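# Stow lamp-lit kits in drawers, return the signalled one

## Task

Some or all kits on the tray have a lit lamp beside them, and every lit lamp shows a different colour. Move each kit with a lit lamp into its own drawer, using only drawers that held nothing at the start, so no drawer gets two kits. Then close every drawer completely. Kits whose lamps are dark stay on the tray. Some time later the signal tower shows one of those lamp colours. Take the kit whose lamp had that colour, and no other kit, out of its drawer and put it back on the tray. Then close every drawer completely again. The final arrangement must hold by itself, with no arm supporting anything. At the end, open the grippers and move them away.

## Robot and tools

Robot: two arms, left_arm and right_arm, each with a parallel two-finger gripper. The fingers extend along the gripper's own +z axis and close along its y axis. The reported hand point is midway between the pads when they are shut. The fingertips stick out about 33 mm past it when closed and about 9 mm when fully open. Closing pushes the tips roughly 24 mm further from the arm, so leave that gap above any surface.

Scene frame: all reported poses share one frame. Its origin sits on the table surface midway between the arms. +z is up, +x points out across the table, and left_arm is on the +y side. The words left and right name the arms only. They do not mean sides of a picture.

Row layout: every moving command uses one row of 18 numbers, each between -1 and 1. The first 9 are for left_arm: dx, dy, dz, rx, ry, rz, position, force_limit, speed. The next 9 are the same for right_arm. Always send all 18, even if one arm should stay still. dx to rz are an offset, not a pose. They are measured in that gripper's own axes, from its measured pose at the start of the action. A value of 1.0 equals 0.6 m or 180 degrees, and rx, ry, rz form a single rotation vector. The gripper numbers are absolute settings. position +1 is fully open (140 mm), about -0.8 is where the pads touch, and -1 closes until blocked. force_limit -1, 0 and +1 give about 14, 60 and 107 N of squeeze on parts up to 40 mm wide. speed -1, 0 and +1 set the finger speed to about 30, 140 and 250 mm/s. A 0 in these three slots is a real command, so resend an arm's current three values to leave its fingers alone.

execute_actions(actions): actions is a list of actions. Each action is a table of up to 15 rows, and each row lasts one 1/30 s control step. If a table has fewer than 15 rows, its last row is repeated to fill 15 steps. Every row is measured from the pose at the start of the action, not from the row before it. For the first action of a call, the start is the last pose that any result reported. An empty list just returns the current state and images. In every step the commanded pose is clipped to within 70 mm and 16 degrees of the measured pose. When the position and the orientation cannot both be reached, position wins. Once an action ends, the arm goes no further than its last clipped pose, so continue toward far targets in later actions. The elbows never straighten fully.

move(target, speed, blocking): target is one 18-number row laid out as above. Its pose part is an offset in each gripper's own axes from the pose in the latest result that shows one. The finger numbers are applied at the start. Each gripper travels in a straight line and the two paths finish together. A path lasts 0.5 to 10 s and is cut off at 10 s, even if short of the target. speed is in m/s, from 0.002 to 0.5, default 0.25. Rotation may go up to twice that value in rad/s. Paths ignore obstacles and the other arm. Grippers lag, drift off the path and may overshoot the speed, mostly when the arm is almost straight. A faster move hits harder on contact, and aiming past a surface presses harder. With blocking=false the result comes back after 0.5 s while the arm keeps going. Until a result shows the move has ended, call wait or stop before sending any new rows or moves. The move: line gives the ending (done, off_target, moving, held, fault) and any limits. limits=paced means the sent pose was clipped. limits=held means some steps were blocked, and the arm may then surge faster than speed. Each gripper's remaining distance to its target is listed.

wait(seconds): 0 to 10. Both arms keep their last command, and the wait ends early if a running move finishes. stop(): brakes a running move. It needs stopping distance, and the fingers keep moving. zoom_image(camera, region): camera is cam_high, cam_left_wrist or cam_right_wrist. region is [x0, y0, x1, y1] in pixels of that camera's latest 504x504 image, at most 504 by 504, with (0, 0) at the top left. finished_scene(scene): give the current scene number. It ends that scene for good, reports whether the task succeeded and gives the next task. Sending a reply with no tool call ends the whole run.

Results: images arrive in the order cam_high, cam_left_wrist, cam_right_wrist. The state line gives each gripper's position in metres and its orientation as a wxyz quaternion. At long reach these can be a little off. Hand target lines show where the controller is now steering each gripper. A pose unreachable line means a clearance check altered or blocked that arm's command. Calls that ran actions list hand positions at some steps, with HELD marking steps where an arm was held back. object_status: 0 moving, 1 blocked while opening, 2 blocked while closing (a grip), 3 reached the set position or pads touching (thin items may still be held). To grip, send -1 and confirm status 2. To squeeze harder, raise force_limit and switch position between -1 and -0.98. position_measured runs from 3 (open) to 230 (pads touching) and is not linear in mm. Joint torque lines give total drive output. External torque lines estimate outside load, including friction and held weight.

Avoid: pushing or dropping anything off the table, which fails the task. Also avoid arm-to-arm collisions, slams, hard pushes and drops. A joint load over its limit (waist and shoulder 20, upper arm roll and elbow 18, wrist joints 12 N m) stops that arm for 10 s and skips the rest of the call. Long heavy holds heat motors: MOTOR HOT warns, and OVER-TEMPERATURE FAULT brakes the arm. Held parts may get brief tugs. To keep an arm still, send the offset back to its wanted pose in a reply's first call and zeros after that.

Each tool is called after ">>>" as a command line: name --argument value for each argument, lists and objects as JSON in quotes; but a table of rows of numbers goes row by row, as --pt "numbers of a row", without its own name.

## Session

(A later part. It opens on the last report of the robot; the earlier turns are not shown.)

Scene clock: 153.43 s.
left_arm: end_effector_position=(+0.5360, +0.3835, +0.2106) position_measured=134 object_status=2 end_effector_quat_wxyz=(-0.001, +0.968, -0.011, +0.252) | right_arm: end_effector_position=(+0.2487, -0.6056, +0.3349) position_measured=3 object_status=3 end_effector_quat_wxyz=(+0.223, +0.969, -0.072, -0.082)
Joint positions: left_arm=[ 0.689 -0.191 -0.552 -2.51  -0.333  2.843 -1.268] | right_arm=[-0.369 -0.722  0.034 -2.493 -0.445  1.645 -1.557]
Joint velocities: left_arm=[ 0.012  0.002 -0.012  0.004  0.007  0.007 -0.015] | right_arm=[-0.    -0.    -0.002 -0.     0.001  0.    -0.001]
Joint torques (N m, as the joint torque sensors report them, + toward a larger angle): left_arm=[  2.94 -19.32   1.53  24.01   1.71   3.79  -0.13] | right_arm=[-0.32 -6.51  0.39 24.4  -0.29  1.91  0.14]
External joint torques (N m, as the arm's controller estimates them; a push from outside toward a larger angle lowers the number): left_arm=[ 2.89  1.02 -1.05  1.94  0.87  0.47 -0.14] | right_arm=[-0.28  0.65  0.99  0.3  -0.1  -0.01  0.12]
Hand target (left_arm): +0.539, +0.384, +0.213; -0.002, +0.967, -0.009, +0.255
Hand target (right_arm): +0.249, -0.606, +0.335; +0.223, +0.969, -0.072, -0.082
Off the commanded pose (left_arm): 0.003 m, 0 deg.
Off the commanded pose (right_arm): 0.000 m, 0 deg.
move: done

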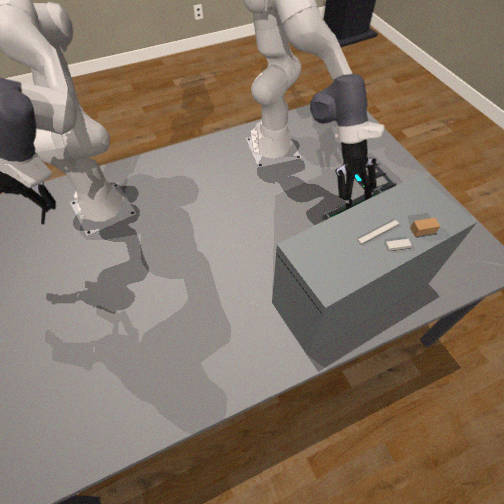

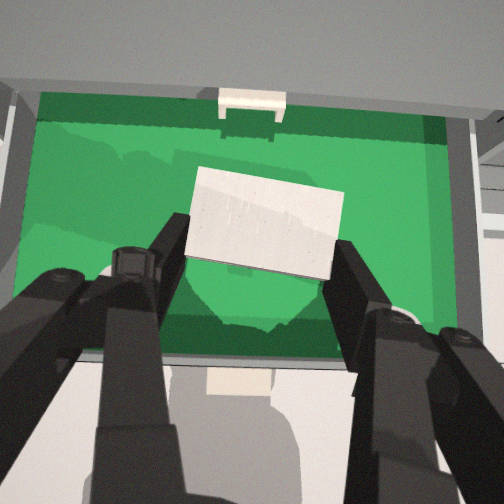

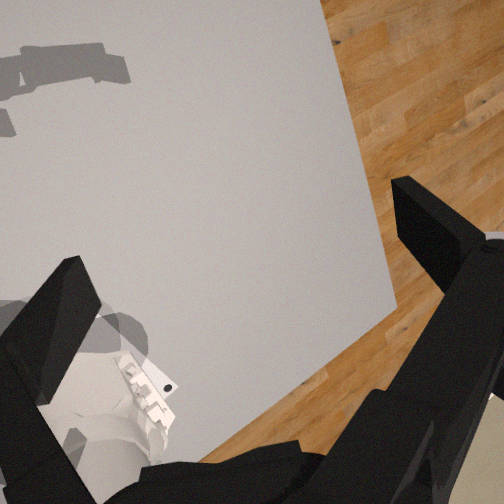

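>>> move --target '[-0.006,0,0.012,0,0,0,-1,0,0,0,0,0,0,0,0,1,0,0]' --speed 0.03

>>> move --target '[0,0,0,0,0,0,0.2,0,0,0,0,0,0,0,0,1,0,0]'

>>> move --target '[0,0,-0.11,0,0,0,0.2,0,0,0,0,0,0,0,0,1,0,0]' --speed 0.15

>>> move --target '[-0.08,-0.004,-0.045,0,0,0,-0.2,0,0,0,0,0,0,0,0,1,0,0]'

>>> move --target '[-0.06,0,0.105,0,0.022,-0.012,-0.2,0,0,0,0,0,0,0,0,1,0,0]' --speed 0.15

Scene clock: 157.73 s.
left_arm: end_effector_position=(+0.5380, +0.3838, +0.2061) position_measured=134 object_status=2 end_effector_quat_wxyz=(+0.000, +0.967, -0.008, +0.254) | right_arm: end_effector_position=(+0.2487, -0.6056, +0.3349) position_measured=3 object_status=3 end_effector_quat_wxyz=(+0.223, +0.969, -0.072, -0.082)
Joint positions: left_arm=[ 0.69  -0.176 -0.554 -2.513 -0.332  2.865 -1.272] | right_arm=[-0.369 -0.722  0.034 -2.493 -0.445  1.645 -1.557]
Joint velocities: left_arm=[-0.     0.004 -0.002 -0.001  0.     0.013  0.   ] | right_arm=[-0.001  0.     0.     0.001  0.001  0.    -0.   ]
Joint torques (N m, as the joint torque sensors report them, + toward a larger angle): left_arm=[  0.72 -17.98   0.26  19.01   1.78   3.45   0.15] | right_arm=[-0.62 -6.57  0.47 24.5  -0.27  1.91  0.11]
External joint torques (N m, as the arm's controller estimates them; a push from outside toward a larger angle lowers the number): left_arm=[ 0.78  2.81 -2.02 -3.04  0.93  0.11  0.14] | right_arm=[-0.64  0.55  0.98  0.42 -0.09 -0.02  0.09]
Hand target (left_arm): +0.536, +0.383, +0.203; -0.001, +0.968, -0.011, +0.252
Hand target (right_arm): +0.249, -0.606, +0.335; +0.223, +0.969, -0.072, -0.082
Off the commanded pose (left_arm): 0.004 m, 0 deg.
Off the commanded pose (right_arm): 0.000 m, 0 deg.
move: off_target (left_arm)

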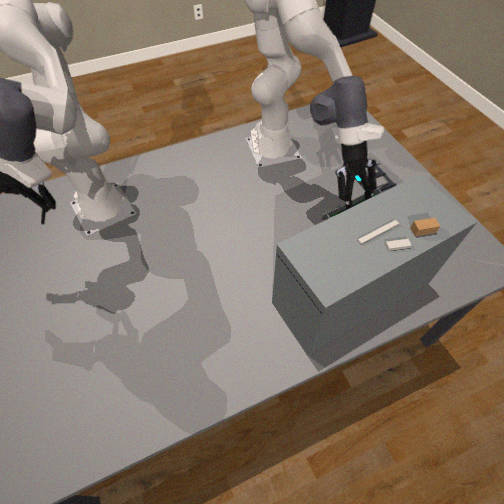

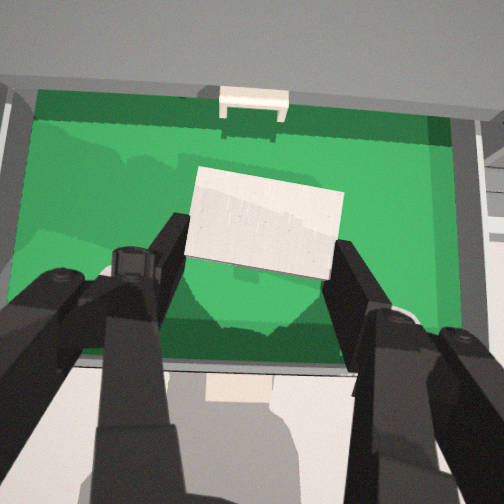

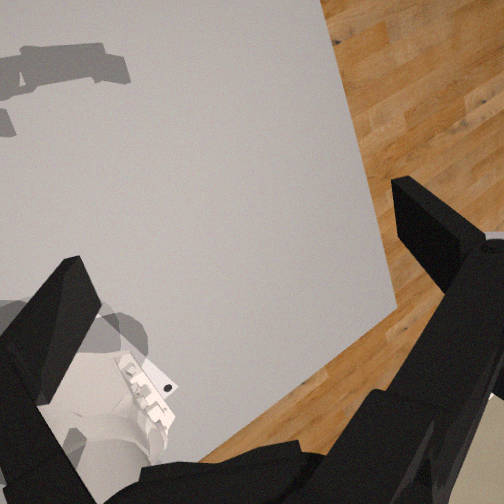

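Scene clock: 158.23 s.
left_arm: end_effector_position=(+0.5380, +0.3838, +0.2061) position_measured=104 object_status=3 end_effector_quat_wxyz=(+0.000, +0.967, -0.008, +0.254) | right_arm: end_effector_position=(+0.2487, -0.6056, +0.3349) position_measured=3 object_status=3 end_effector_quat_wxyz=(+0.223, +0.969, -0.072, -0.082)
Joint positions: left_arm=[ 0.69  -0.176 -0.554 -2.513 -0.332  2.865 -1.272] | right_arm=[-0.369 -0.722  0.034 -2.493 -0.445  1.645 -1.557]
Joint velocities: left_arm=[ 0.001  0.001 -0.     0.    -0.001  0.    -0.   ] | right_arm=[-0.001  0.001  0.     0.001  0.     0.    -0.001]
Joint torques (N m, as the joint torque sensors report them, + toward a larger angle): left_arm=[  0.   -20.35   1.89  22.1    0.76   3.34   0.23] | right_arm=[-0.16 -6.5   0.26 24.28 -0.28  1.93  0.1 ]
External joint torques (N m, as the arm's controller estimates them; a push from outside toward a larger angle lowers the number): left_arm=[ 0.    0.44 -0.45 -0.01 -0.09 -0.01  0.22] | right_arm=[-0.14  0.61  0.83  0.17 -0.09  0.    0.08]
Hand target (left_arm): +0.538, +0.384, +0.206; +0.000, +0.967, -0.008, +0.254
Hand target (right_arm): +0.249, -0.606, +0.335; +0.223, +0.969, -0.072, -0.082
Off the commanded pose (left_arm): 0.000 m, 0 deg.
Off the commanded pose (right_arm): 0.000 m, 0 deg.
move: done

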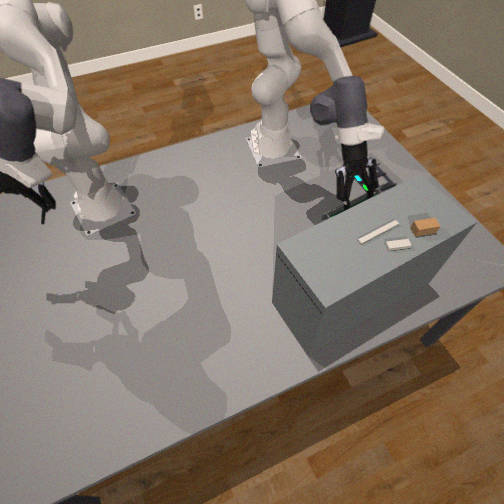

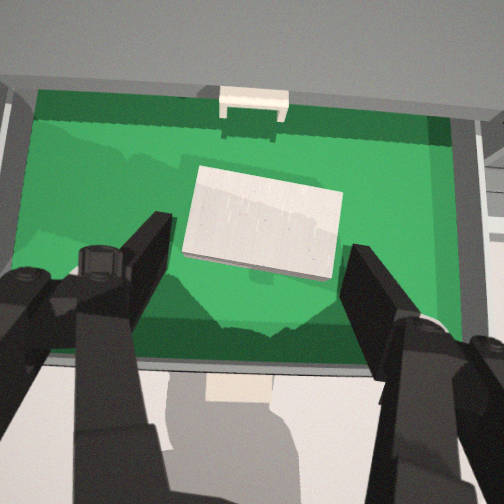

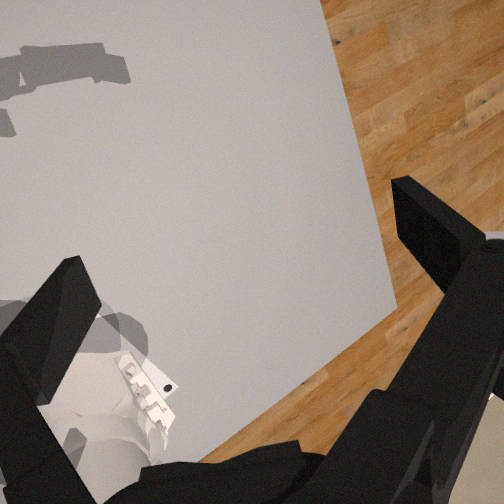

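Scene clock: 159.33 s.
left_arm: end_effector_position=(+0.5063, +0.3859, +0.2645) position_measured=104 object_status=3 end_effector_quat_wxyz=(-0.003, +0.967, -0.006, +0.255) | right_arm: end_effector_position=(+0.2487, -0.6056, +0.3349) position_measured=3 object_status=3 end_effector_quat_wxyz=(+0.223, +0.969, -0.072, -0.082)
Joint positions: left_arm=[ 0.626 -0.385 -0.466 -2.537 -0.396  2.683 -1.236] | right_arm=[-0.369 -0.722  0.034 -2.493 -0.445  1.645 -1.557]
Joint velocities: left_arm=[-0.002 -0.001  0.003 -0.     0.    -0.01   0.003] | right_arm=[-0.     0.001  0.     0.001 -0.     0.    -0.001]
Joint torques (N m, as the joint torque sensors report them, + toward a larger angle): left_arm=[ -0.88 -16.81   4.23  20.86   0.47   2.91   0.23] | right_arm=[-0.31 -6.6   0.4  24.25 -0.27  1.93  0.14]
External joint torques (N m, as the arm's controller estimates them; a push from outside toward a larger angle lowers the number): left_arm=[-0.9  -0.42  0.08 -2.67 -0.41 -0.45  0.22] | right_arm=[-0.3   0.41  0.96  0.21 -0.08  0.01  0.12]
Hand target (left_arm): +0.505, +0.385, +0.263; -0.002, +0.967, -0.008, +0.253
Hand target (right_arm): +0.249, -0.606, +0.335; +0.223, +0.969, -0.072, -0.082
Off the commanded pose (left_arm): 0.002 m, 0 deg.
Off the commanded pose (right_arm): 0.000 m, 0 deg.
move: done

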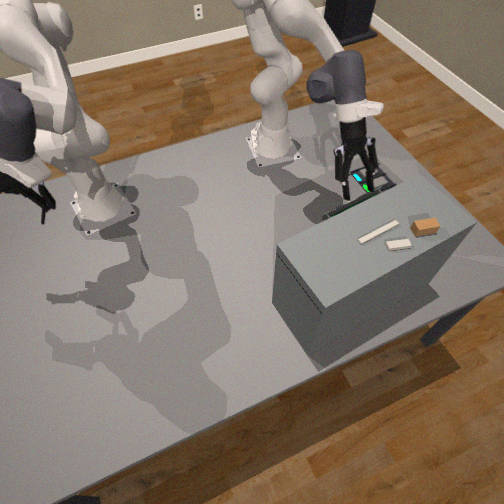

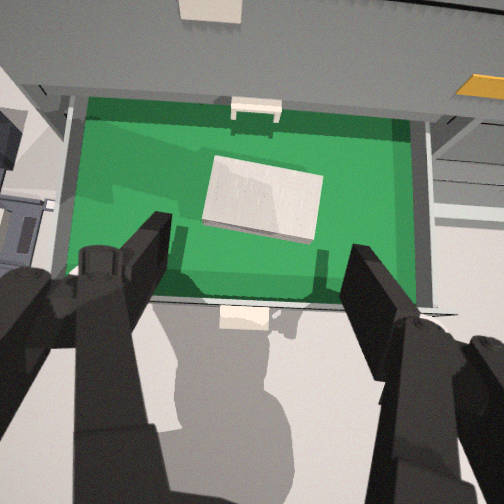

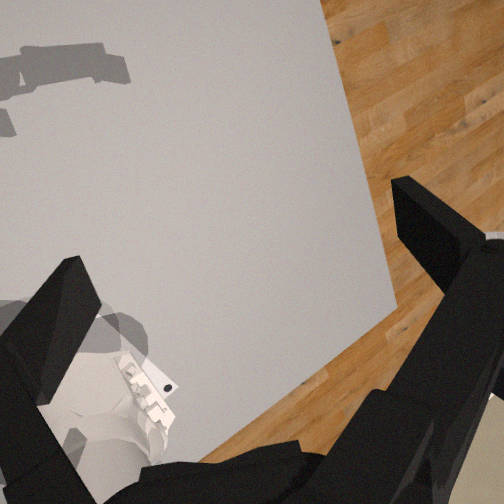

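Scene clock: 160.23 s.
left_arm: end_effector_position=(+0.4527, +0.3900, +0.2653) position_measured=154 object_status=3 end_effector_quat_wxyz=(-0.005, +0.966, -0.002, +0.257) | right_arm: end_effector_position=(+0.2487, -0.6056, +0.3349) position_measured=3 object_status=3 end_effector_quat_wxyz=(+0.223, +0.969, -0.072, -0.082)
Joint positions: left_arm=[ 0.546 -0.565 -0.386 -2.686 -0.448  2.643 -1.196] | right_arm=[-0.369 -0.722  0.034 -2.493 -0.445  1.645 -1.557]
Joint velocities: left_arm=[-0.006  0.     0.007 -0.003 -0.001 -0.008  0.008] | right_arm=[-0.001 -0.     0.    -0.001  0.     0.    -0.   ]
Joint torques (N m, as the joint torque sensors report them, + toward a larger angle): left_arm=[ -1.26 -11.96   4.12  22.36   0.97   2.83   0.23] | right_arm=[-0.49 -6.15  0.68 24.25 -0.24  1.89  0.16]
External joint torques (N m, as the arm's controller estimates them; a push from outside toward a larger angle lowers the number): left_arm=[-1.34 -0.72 -0.13 -1.07  0.08 -0.49  0.22] | right_arm=[-0.48  0.91  1.23  0.24 -0.06 -0.02  0.14]
Hand target (left_arm): +0.451, +0.389, +0.264; -0.004, +0.967, -0.006, +0.255
Hand target (right_arm): +0.249, -0.606, +0.335; +0.223, +0.969, -0.072, -0.082
Off the commanded pose (left_arm): 0.002 m, 0 deg.
Off the commanded pose (right_arm): 0.000 m, 0 deg.
move: done

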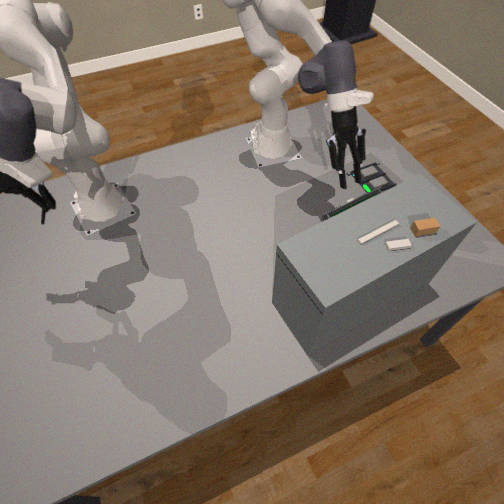

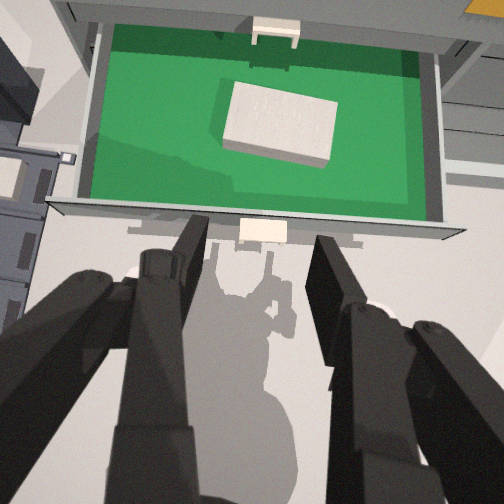

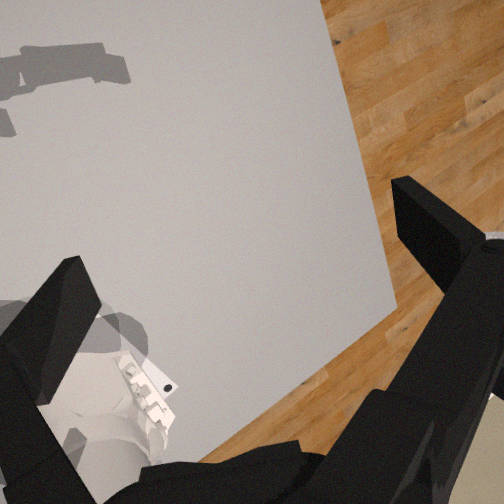

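Scene clock: 161.53 s.
left_arm: end_effector_position=(+0.4554, +0.3871, +0.1940) position_measured=154 object_status=3 end_effector_quat_wxyz=(+0.006, +0.957, +0.018, +0.291) | right_arm: end_effector_position=(+0.2487, -0.6056, +0.3349) position_measured=3 object_status=3 end_effector_quat_wxyz=(+0.223, +0.969, -0.072, -0.082)
Joint positions: left_arm=[ 0.381 -0.397 -0.316 -2.822 -0.61   3.012 -1.109] | right_arm=[-0.369 -0.722  0.034 -2.493 -0.445  1.645 -1.557]
Joint velocities: left_arm=[-0.014  0.001  0.016 -0.004 -0.     0.018  0.016] | right_arm=[-0.    -0.     0.001 -0.001  0.     0.     0.001]
Joint torques (N m, as the joint torque sensors report them, + toward a larger angle): left_arm=[ -1.61 -12.19   2.54  20.42   0.99   3.75   0.15] | right_arm=[-0.51 -6.38  0.39 24.26 -0.31  1.92  0.13]
External joint torques (N m, as the arm's controller estimates them; a push from outside toward a larger angle lowers the number): left_arm=[-1.65  2.37  0.63 -0.28 -0.11  0.46  0.13] | right_arm=[-0.52  0.73  0.93  0.24 -0.13  0.    0.11]
Hand target (left_arm): +0.455, +0.388, +0.193; +0.004, +0.956, +0.015, +0.292
Hand target (right_arm): +0.249, -0.606, +0.335; +0.223, +0.969, -0.072, -0.082
Off the commanded pose (left_arm): 0.005 m, 1 deg.
Off the commanded pose (right_arm): 0.000 m, 0 deg.
move: off_target (left_arm)

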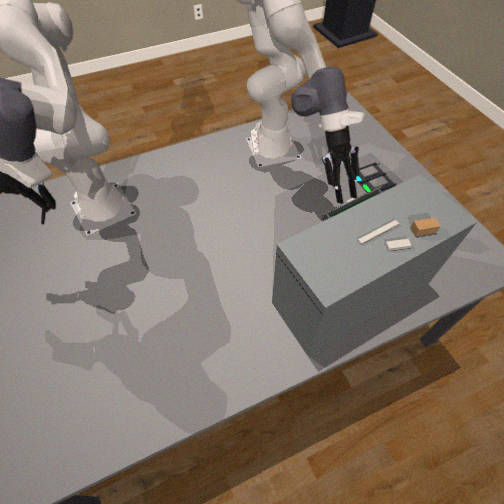

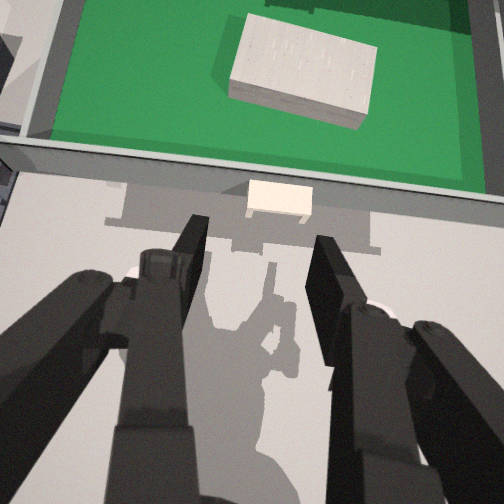

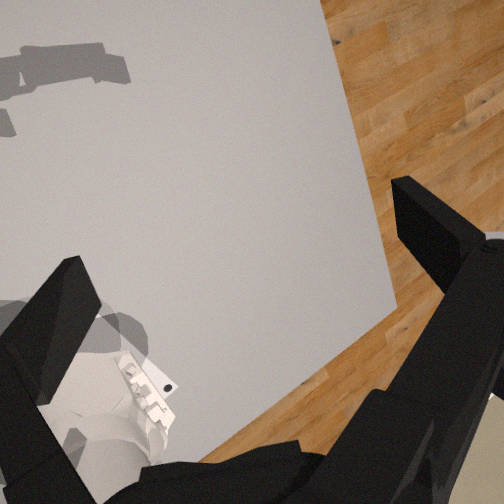

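>>> move --target '[0,0.012,0.008,0,0,0.005,-0.2,0,0,0,0,0,0,0,0,1,0,0]' --speed 0.05

>>> move --target '[0.195,-0.012,0.14,0,0,0,-0.2,0,0,0,0,0,0,0,0,1,0,0]' --speed 0.08

Scene clock: 163.80 s.
left_arm: end_effector_position=(+0.4567, +0.3798, +0.1888) position_measured=154 object_status=3 end_effector_quat_wxyz=(+0.004, +0.957, +0.008, +0.289) | right_arm: end_effector_position=(+0.2487, -0.6056, +0.3349) position_measured=3 object_status=3 end_effector_quat_wxyz=(+0.223, +0.969, -0.072, -0.082)
Joint positions: left_arm=[ 0.379 -0.379 -0.335 -2.82  -0.61   3.026 -1.106] | right_arm=[-0.369 -0.722  0.034 -2.493 -0.445  1.645 -1.557]
Joint velocities: left_arm=[-0.001  0.002 -0.006  0.     0.     0.009 -0.003] | right_arm=[ 0.     0.001  0.001 -0.    -0.     0.001 -0.001]
Joint torques (N m, as the joint torque sensors report them, + toward a larger angle): left_arm=[  0.71 -13.21   0.54  20.59   0.75   3.68  -0.09] | right_arm=[-0.22 -6.5   0.39 24.48 -0.26  1.93  0.13]
External joint torques (N m, as the arm's controller estimates them; a push from outside toward a larger angle lowers the number): left_arm=[ 0.68  1.65 -1.45  0.15 -0.32  0.39 -0.11] | right_arm=[-0.27  0.53  0.87  0.47 -0.09  0.    0.11]
Hand target (left_arm): +0.458, +0.380, +0.190; +0.004, +0.957, +0.011, +0.291
Hand target (right_arm): +0.249, -0.606, +0.335; +0.223, +0.969, -0.072, -0.082
Off the commanded pose (left_arm): 0.002 m, 0 deg.
Off the commanded pose (right_arm): 0.000 m, 0 deg.
move: done

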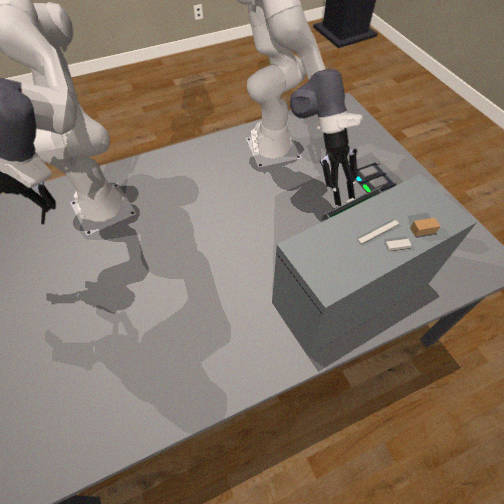

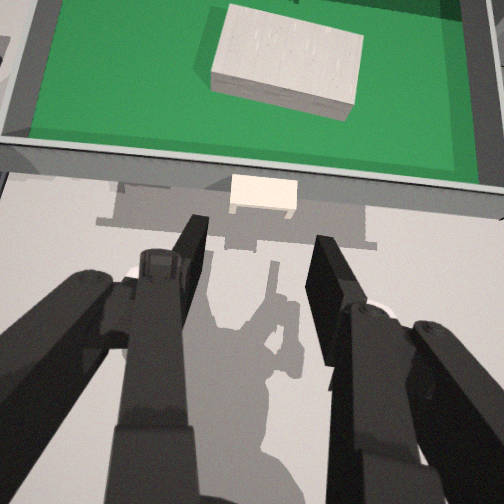

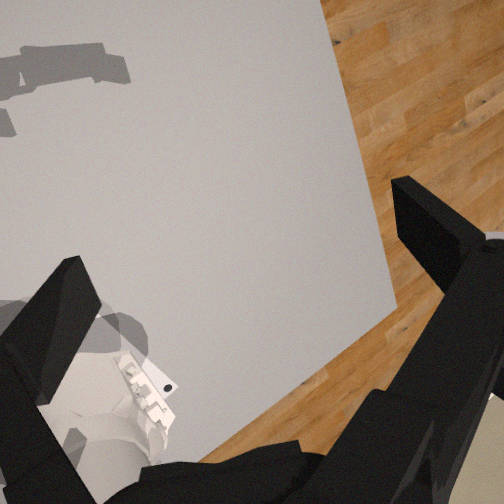

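Scene clock: 166.03 s.
left_arm: end_effector_position=(+0.5945, +0.3912, +0.1813) position_measured=154 object_status=3 end_effector_quat_wxyz=(+0.005, +0.958, -0.007, +0.286) | right_arm: end_effector_position=(+0.2487, -0.6056, +0.3349) position_measured=3 object_status=3 end_effector_quat_wxyz=(+0.223, +0.969, -0.072, -0.082)
Joint positions: left_arm=[ 0.619  0.047 -0.454 -2.414 -0.122  3.034 -1.4  ] | right_arm=[-0.369 -0.722  0.034 -2.493 -0.445  1.645 -1.557]
Joint velocities: left_arm=[-0.028  0.002  0.038  0.009  0.153 -0.016 -0.183] | right_arm=[-0.    -0.     0.001 -0.    -0.     0.    -0.001]
Joint torques (N m, as the joint torque sensors report them, + toward a larger angle): left_arm=[ -1.34 -22.79   0.32  26.24   2.03   5.1    0.25] | right_arm=[-0.51 -6.41  0.59 24.24 -0.28  1.93  0.12]
External joint torques (N m, as the arm's controller estimates them; a push from outside toward a larger angle lowers the number): left_arm=[-1.3   5.44  0.93  5.    1.3   1.68  0.24] | right_arm=[-0.5   0.69  1.15  0.16 -0.09  0.01  0.1 ]
Hand target (left_arm): +0.600, +0.391, +0.184; +0.008, +0.957, +0.009, +0.291
Hand target (right_arm): +0.249, -0.606, +0.335; +0.223, +0.969, -0.072, -0.082
Off the commanded pose (left_arm): 0.007 m, 2 deg.
Off the commanded pose (right_arm): 0.000 m, 0 deg.
move: off_target (left_arm)

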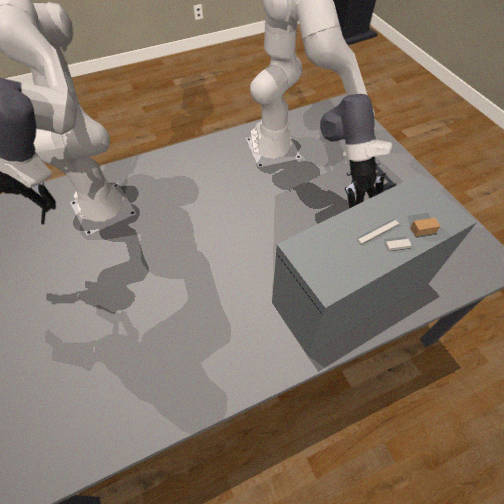

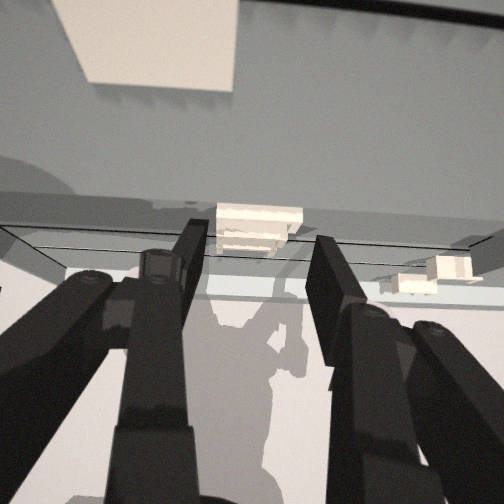

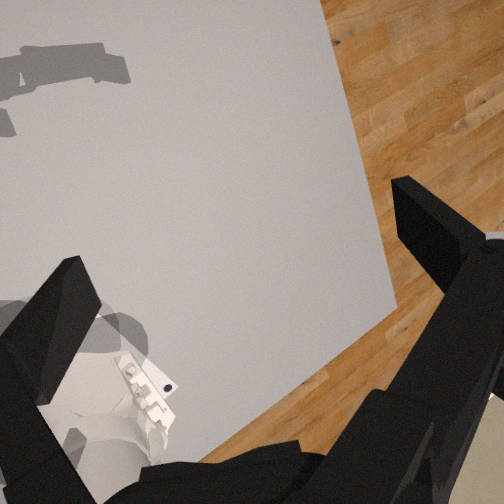

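>>> move --target '[-0.04,0,-0.12,0,0,0,-0.2,0,0,0,0,0,0,0,0,1,0,0]' --speed 0.12

>>> move --target '[0,0.39,0,0,0,0,-0.2,0,0,0,0,0,0,0,0,1,0,0]' --speed 0.15

Scene clock: 170.23 s.
left_arm: end_effector_position=(+0.5362, +0.3929, +0.2297) position_measured=154 object_status=3 end_effector_quat_wxyz=(+0.003, +0.958, -0.003, +0.287) | right_arm: end_effector_position=(+0.2487, -0.6056, +0.3349) position_measured=3 object_status=3 end_effector_quat_wxyz=(+0.223, +0.969, -0.072, -0.082)
Joint positions: left_arm=[ 0.471 -0.224 -0.321 -2.556 -0.353  2.913 -1.243] | right_arm=[-0.369 -0.722  0.034 -2.493 -0.445  1.645 -1.557]
Joint velocities: left_arm=[-0.022 -0.001  0.023 -0.001 -0.    -0.002  0.031] | right_arm=[-0.001  0.    -0.     0.001 -0.    -0.     0.   ]
Joint torques (N m, as the joint torque sensors report them, + toward a larger angle): left_arm=[ -1.19 -21.79   2.75  20.21   0.2    2.94   0.39] | right_arm=[-0.51 -6.51  0.57 24.27 -0.28  1.91  0.11]
External joint torques (N m, as the arm's controller estimates them; a push from outside toward a larger angle lowers the number): left_arm=[-1.29 -0.19  1.1  -2.1  -0.74 -0.44  0.37] | right_arm=[-0.5   0.56  1.14  0.22 -0.1  -0.01  0.09]
Hand target (left_arm): +0.535, +0.392, +0.228; +0.003, +0.959, -0.008, +0.285
Hand target (right_arm): +0.249, -0.606, +0.335; +0.223, +0.969, -0.072, -0.082
Off the commanded pose (left_arm): 0.002 m, 1 deg.
Off the commanded pose (right_arm): 0.000 m, 0 deg.
move: done

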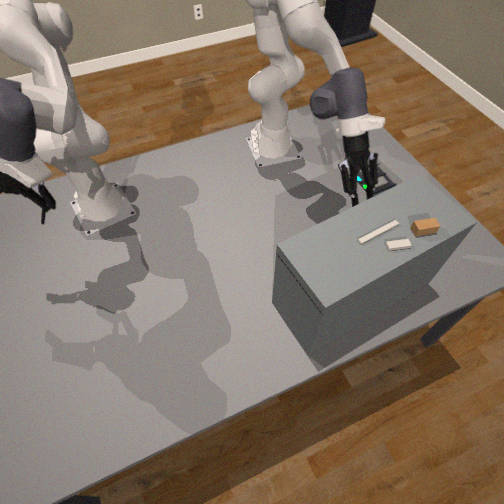

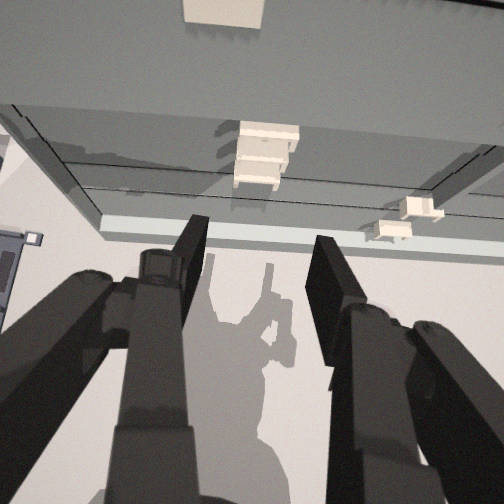

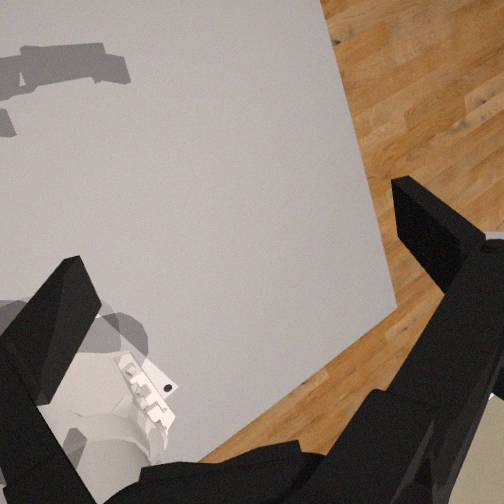

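Scene clock: 172.60 s.
left_arm: end_effector_position=(+0.5342, +0.1567, +0.2317) position_measured=154 object_status=3 end_effector_quat_wxyz=(+0.003, +0.958, -0.009, +0.288) | right_arm: end_effector_position=(+0.2487, -0.6056, +0.3349) position_measured=3 object_status=3 end_effector_quat_wxyz=(+0.223, +0.969, -0.072, -0.082)
Joint positions: left_arm=[ 0.993 -0.339 -1.27  -2.418 -0.254  2.845 -1.813] | right_arm=[-0.369 -0.722  0.034 -2.493 -0.445  1.645 -1.557]
Joint velocities: left_arm=[ 0.002 -0.001 -0.002  0.001 -0.002 -0.007 -0.021] | right_arm=[-0.    -0.    -0.001 -0.001  0.     0.001 -0.   ]
Joint torques (N m, as the joint torque sensors report them, + toward a larger angle): left_arm=[ 2.21 -4.26  7.66 22.61 -0.76  2.93 -0.03] | right_arm=[-0.39 -6.49  0.37 24.48 -0.29  1.91  0.13]
External joint torques (N m, as the arm's controller estimates them; a push from outside toward a larger angle lowers the number): left_arm=[ 2.2  -1.82 -1.48  1.04 -1.2  -0.47 -0.05] | right_arm=[-0.35  0.63  0.98  0.43 -0.1  -0.01  0.11]
Hand target (left_arm): +0.535, +0.157, +0.232; +0.005, +0.958, -0.002, +0.287
Hand target (right_arm): +0.249, -0.606, +0.335; +0.223, +0.969, -0.072, -0.082
Off the commanded pose (left_arm): 0.002 m, 1 deg.
Off the commanded pose (right_arm): 0.000 m, 0 deg.
move: done

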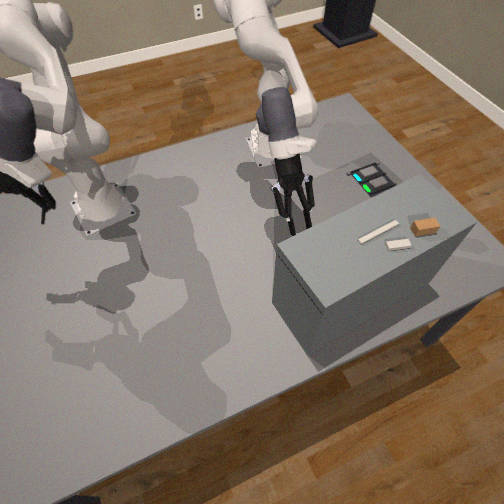

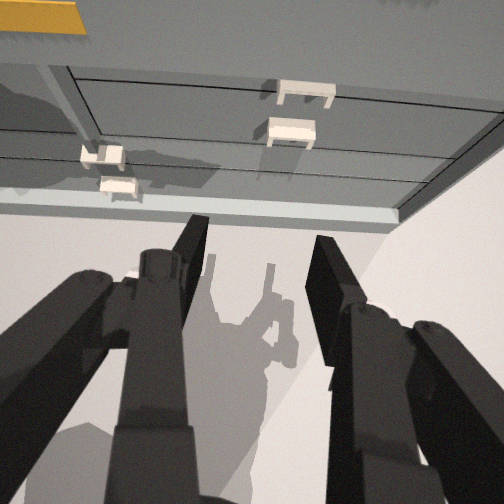

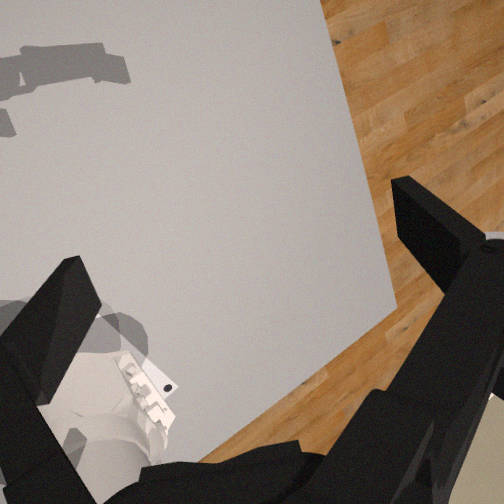

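>>> move --target '[0.093,0.036,0.03,0.01,0,-0.025,-0.2,0,0,0,0,0,0,0,0,1,0,0]' --speed 0.08

Scene clock: 175.93 s.
left_arm: end_effector_position=(+0.5905, +0.1346, +0.2508) position_measured=154 object_status=3 end_effector_quat_wxyz=(-0.001, +0.956, +0.028, +0.291) | right_arm: end_effector_position=(+0.2487, -0.6056, +0.3349) position_measured=3 object_status=3 end_effector_quat_wxyz=(+0.223, +0.969, -0.072, -0.082)
Joint positions: left_arm=[ 1.428 -0.361 -1.665 -2.188 -0.221  2.752 -1.924] | right_arm=[-0.369 -0.722  0.034 -2.493 -0.445  1.645 -1.557]
Joint velocities: left_arm=[ 0.004 -0.002 -0.005  0.003 -0.003 -0.015 -0.015] | right_arm=[-0.     0.    -0.001 -0.002  0.001 -0.     0.001]
Joint torques (N m, as the joint torque sensors report them, + toward a larger angle): left_arm=[ 2.06  7.81  9.82 22.9  -0.71  2.87 -0.05] | right_arm=[-0.45 -6.54  0.28 24.6  -0.27  1.93  0.1 ]
External joint torques (N m, as the arm's controller estimates them; a push from outside toward a larger angle lowers the number): left_arm=[ 2.2  -2.86 -1.22  0.73 -1.19 -0.51 -0.06] | right_arm=[-0.39  0.46  0.9   0.65 -0.09  0.03  0.08]
Hand target (left_arm): +0.590, +0.135, +0.250; -0.000, +0.957, +0.034, +0.289
Hand target (right_arm): +0.249, -0.606, +0.335; +0.223, +0.969, -0.072, -0.082
Off the commanded pose (left_arm): 0.003 m, 1 deg.
Off the commanded pose (right_arm): 0.000 m, 0 deg.
move: done

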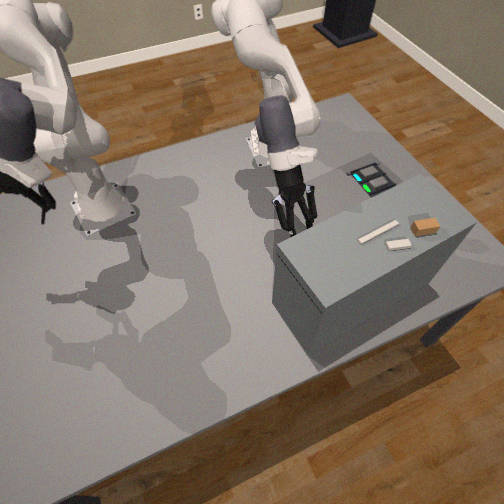

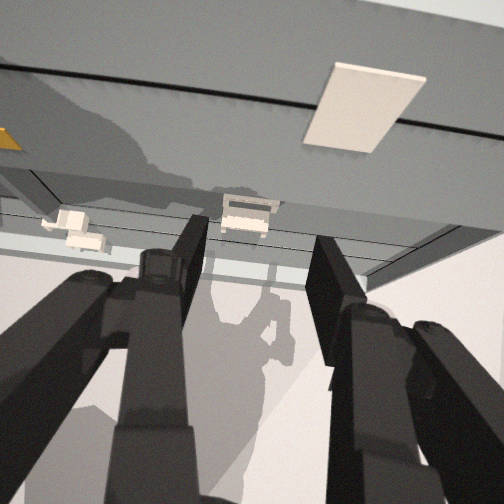

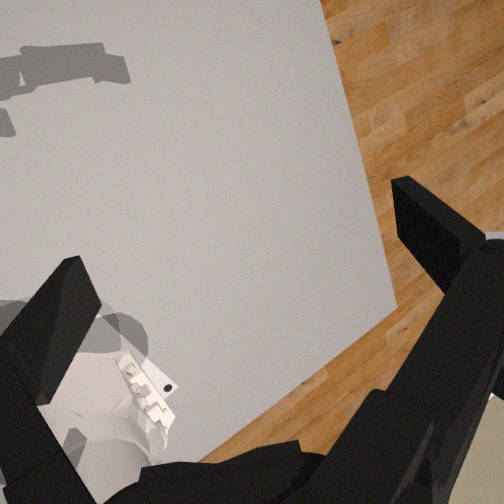

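>>> move --target '[0.0,-0.006,0.07,0,0,0,-0.2,0,0,0,0,0,0,0,0,1,0,0]' --speed 0.05

Scene clock: 178.30 s.
left_arm: end_effector_position=(+0.6121, +0.1393, +0.2154) position_measured=154 object_status=3 end_effector_quat_wxyz=(-0.001, +0.957, +0.031, +0.289) | right_arm: end_effector_position=(+0.2487, -0.6056, +0.3349) position_measured=3 object_status=3 end_effector_quat_wxyz=(+0.223, +0.969, -0.072, -0.082)
Joint positions: left_arm=[ 1.712 -0.383 -1.937 -2.153 -0.252  2.818 -1.901] | right_arm=[-0.369 -0.722  0.034 -2.493 -0.445  1.645 -1.557]
Joint velocities: left_arm=[ 0.013 -0.    -0.013  0.003 -0.     0.012  0.007] | right_arm=[-0.     0.     0.001 -0.     0.001  0.    -0.002]
Joint torques (N m, as the joint torque sensors report them, + toward a larger angle): left_arm=[ 2.73 18.23 10.62 22.95  0.49  3.77  0.38] | right_arm=[-0.39 -6.42  0.54 24.38 -0.29  1.92  0.14]
External joint torques (N m, as the arm's controller estimates them; a push from outside toward a larger angle lowers the number): left_arm=[ 2.67 -1.29 -0.8   1.44  0.07  0.38  0.36] | right_arm=[-0.4   0.61  1.06  0.38 -0.11  0.01  0.12]
Hand target (left_arm): +0.614, +0.138, +0.218; -0.000, +0.956, +0.028, +0.292
Hand target (right_arm): +0.249, -0.606, +0.335; +0.223, +0.969, -0.072, -0.082
Off the commanded pose (left_arm): 0.002 m, 0 deg.
Off the commanded pose (right_arm): 0.000 m, 0 deg.
move: done

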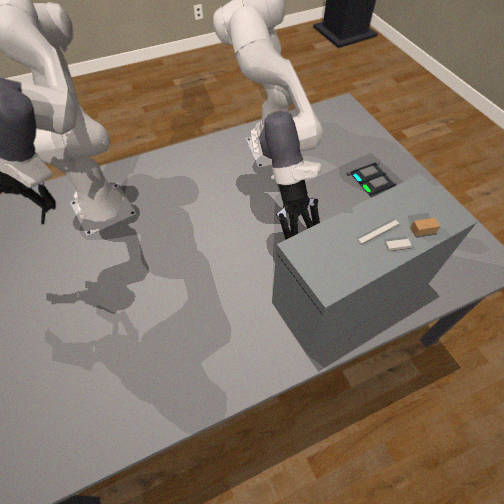

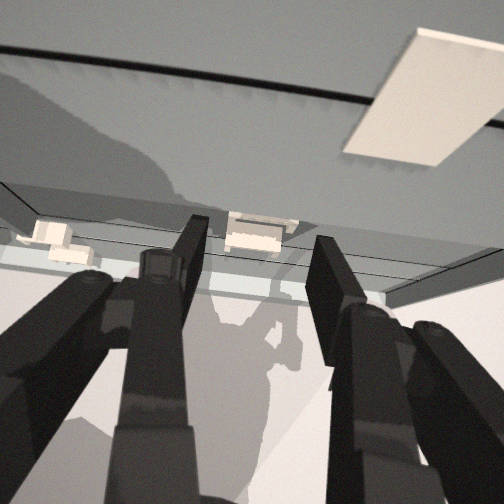

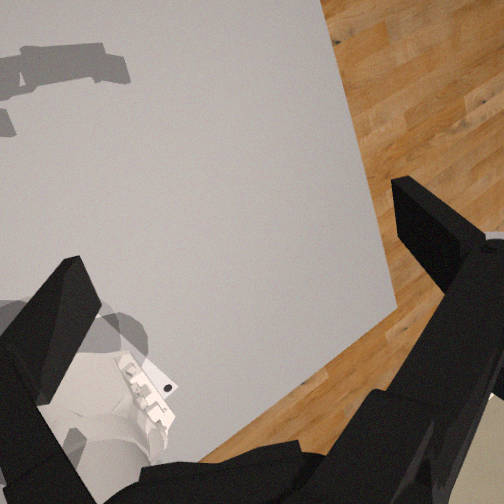

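>>> move --target '[0.005,0,0.003,0,0,0,-1,0,0,0,0,0,0,0,0,1,0,0]' --speed 0.03

>>> move --target '[-0.174,0.005,-0.118,0,0,0,-1,0,0,0,0,0,0,0,0,1,0,0]' --speed 0.08

Scene clock: 180.47 s.
left_arm: end_effector_position=(+0.6154, +0.1395, +0.2160) position_measured=233 object_status=3 end_effector_quat_wxyz=(+0.000, +0.957, +0.032, +0.290) | right_arm: end_effector_position=(+0.2487, -0.6056, +0.3349) position_measured=3 object_status=3 end_effector_quat_wxyz=(+0.223, +0.969, -0.072, -0.082)
Joint positions: left_arm=[ 1.732 -0.384 -1.953 -2.144 -0.252  2.818 -1.899] | right_arm=[-0.369 -0.722  0.034 -2.493 -0.445  1.645 -1.557]
Joint velocities: left_arm=[ 0.004  0.    -0.006 -0.     0.    -0.001 -0.   ] | right_arm=[-0.     0.001 -0.001  0.     0.     0.     0.   ]
Joint torques (N m, as the joint torque sensors report them, + toward a larger angle): left_arm=[ 1.85 16.86 10.16 22.92  0.28  2.89  0.02] | right_arm=[-0.3  -6.13  0.43 24.28 -0.31  1.93  0.11]
External joint torques (N m, as the arm's controller estimates them; a push from outside toward a larger angle lowers the number): left_arm=[ 1.95 -3.13 -1.04  1.44 -0.15 -0.48  0.01] | right_arm=[-0.26  0.97  1.03  0.23 -0.12  0.01  0.09]
Hand target (left_arm): +0.616, +0.140, +0.216; -0.001, +0.957, +0.031, +0.289
Hand target (right_arm): +0.249, -0.606, +0.335; +0.223, +0.969, -0.072, -0.082
Off the commanded pose (left_arm): 0.001 m, 0 deg.
Off the commanded pose (right_arm): 0.000 m, 0 deg.
move: done

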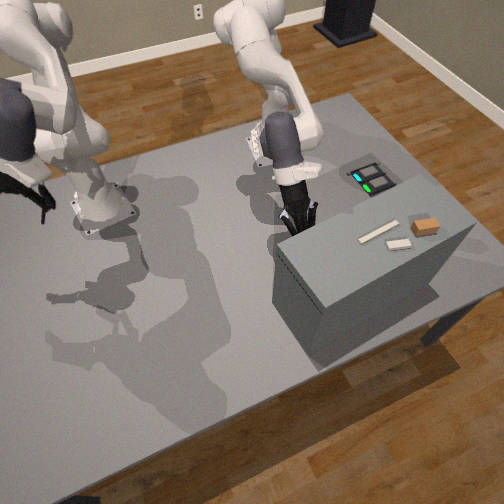

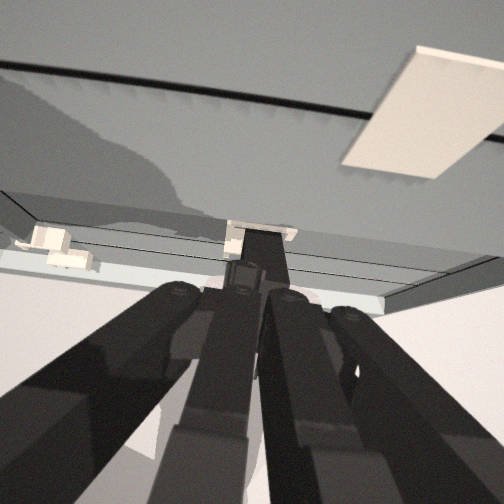

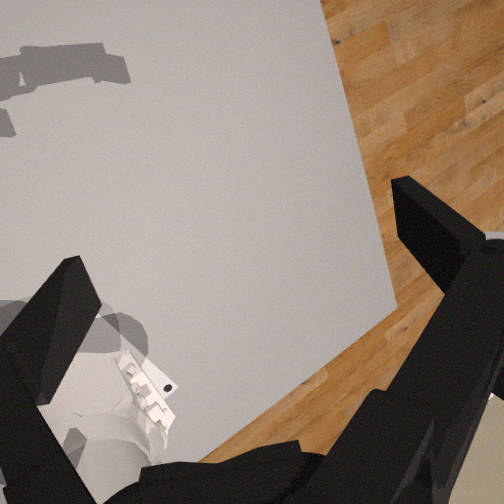

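Scene clock: 182.47 s.
left_arm: end_effector_position=(+0.4900, +0.1274, +0.2126) position_measured=233 object_status=3 end_effector_quat_wxyz=(-0.003, +0.957, +0.029, +0.288) | right_arm: end_effector_position=(+0.2487, -0.6056, +0.3349) position_measured=3 object_status=3 end_effector_quat_wxyz=(+0.223, +0.969, -0.072, -0.082)
Joint positions: left_arm=[ 0.891 -0.46  -1.29  -2.495 -0.332  2.837 -1.952] | right_arm=[-0.369 -0.722  0.034 -2.493 -0.445  1.645 -1.557]
Joint velocities: left_arm=[-0.011  0.001  0.012 -0.004  0.    -0.     0.002] | right_arm=[ 0.     0.     0.001  0.001  0.     0.001 -0.001]
Joint torques (N m, as the joint torque sensors report them, + toward a larger angle): left_arm=[-1.17 -0.85 12.45 17.6  -0.33  2.95  0.05] | right_arm=[-0.59 -6.38  0.59 24.38 -0.27  1.9   0.12]
External joint torques (N m, as the arm's controller estimates them; a push from outside toward a larger angle lowers the number): left_arm=[-1.15 -1.21  0.74 -2.45 -0.67 -0.4   0.04] | right_arm=[-0.6   0.79  1.11  0.26 -0.08 -0.03  0.1 ]
Hand target (left_arm): +0.489, +0.128, +0.211; -0.003, +0.958, +0.030, +0.286
Hand target (right_arm): +0.249, -0.606, +0.335; +0.223, +0.969, -0.072, -0.082
Off the commanded pose (left_arm): 0.005 m, 1 deg.
Off the commanded pose (right_arm): 0.000 m, 0 deg.
move: off_target (left_arm)

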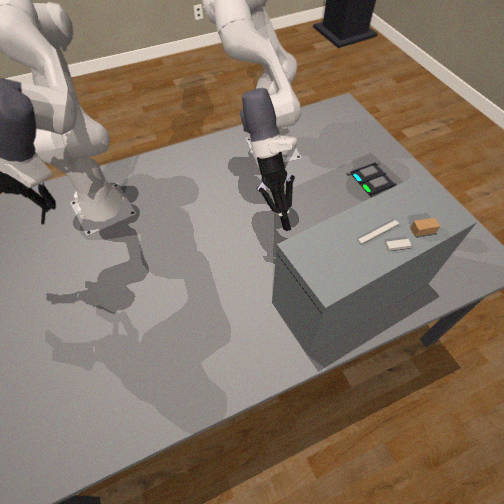

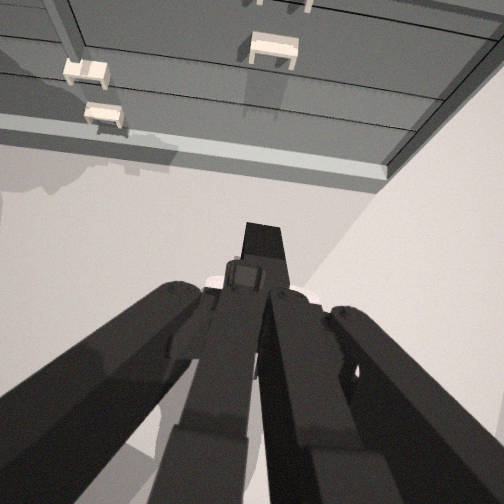

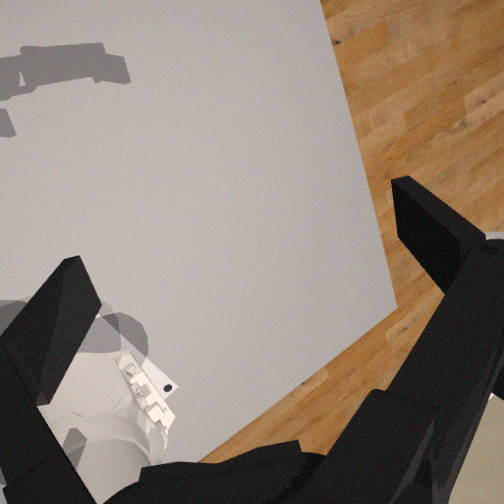

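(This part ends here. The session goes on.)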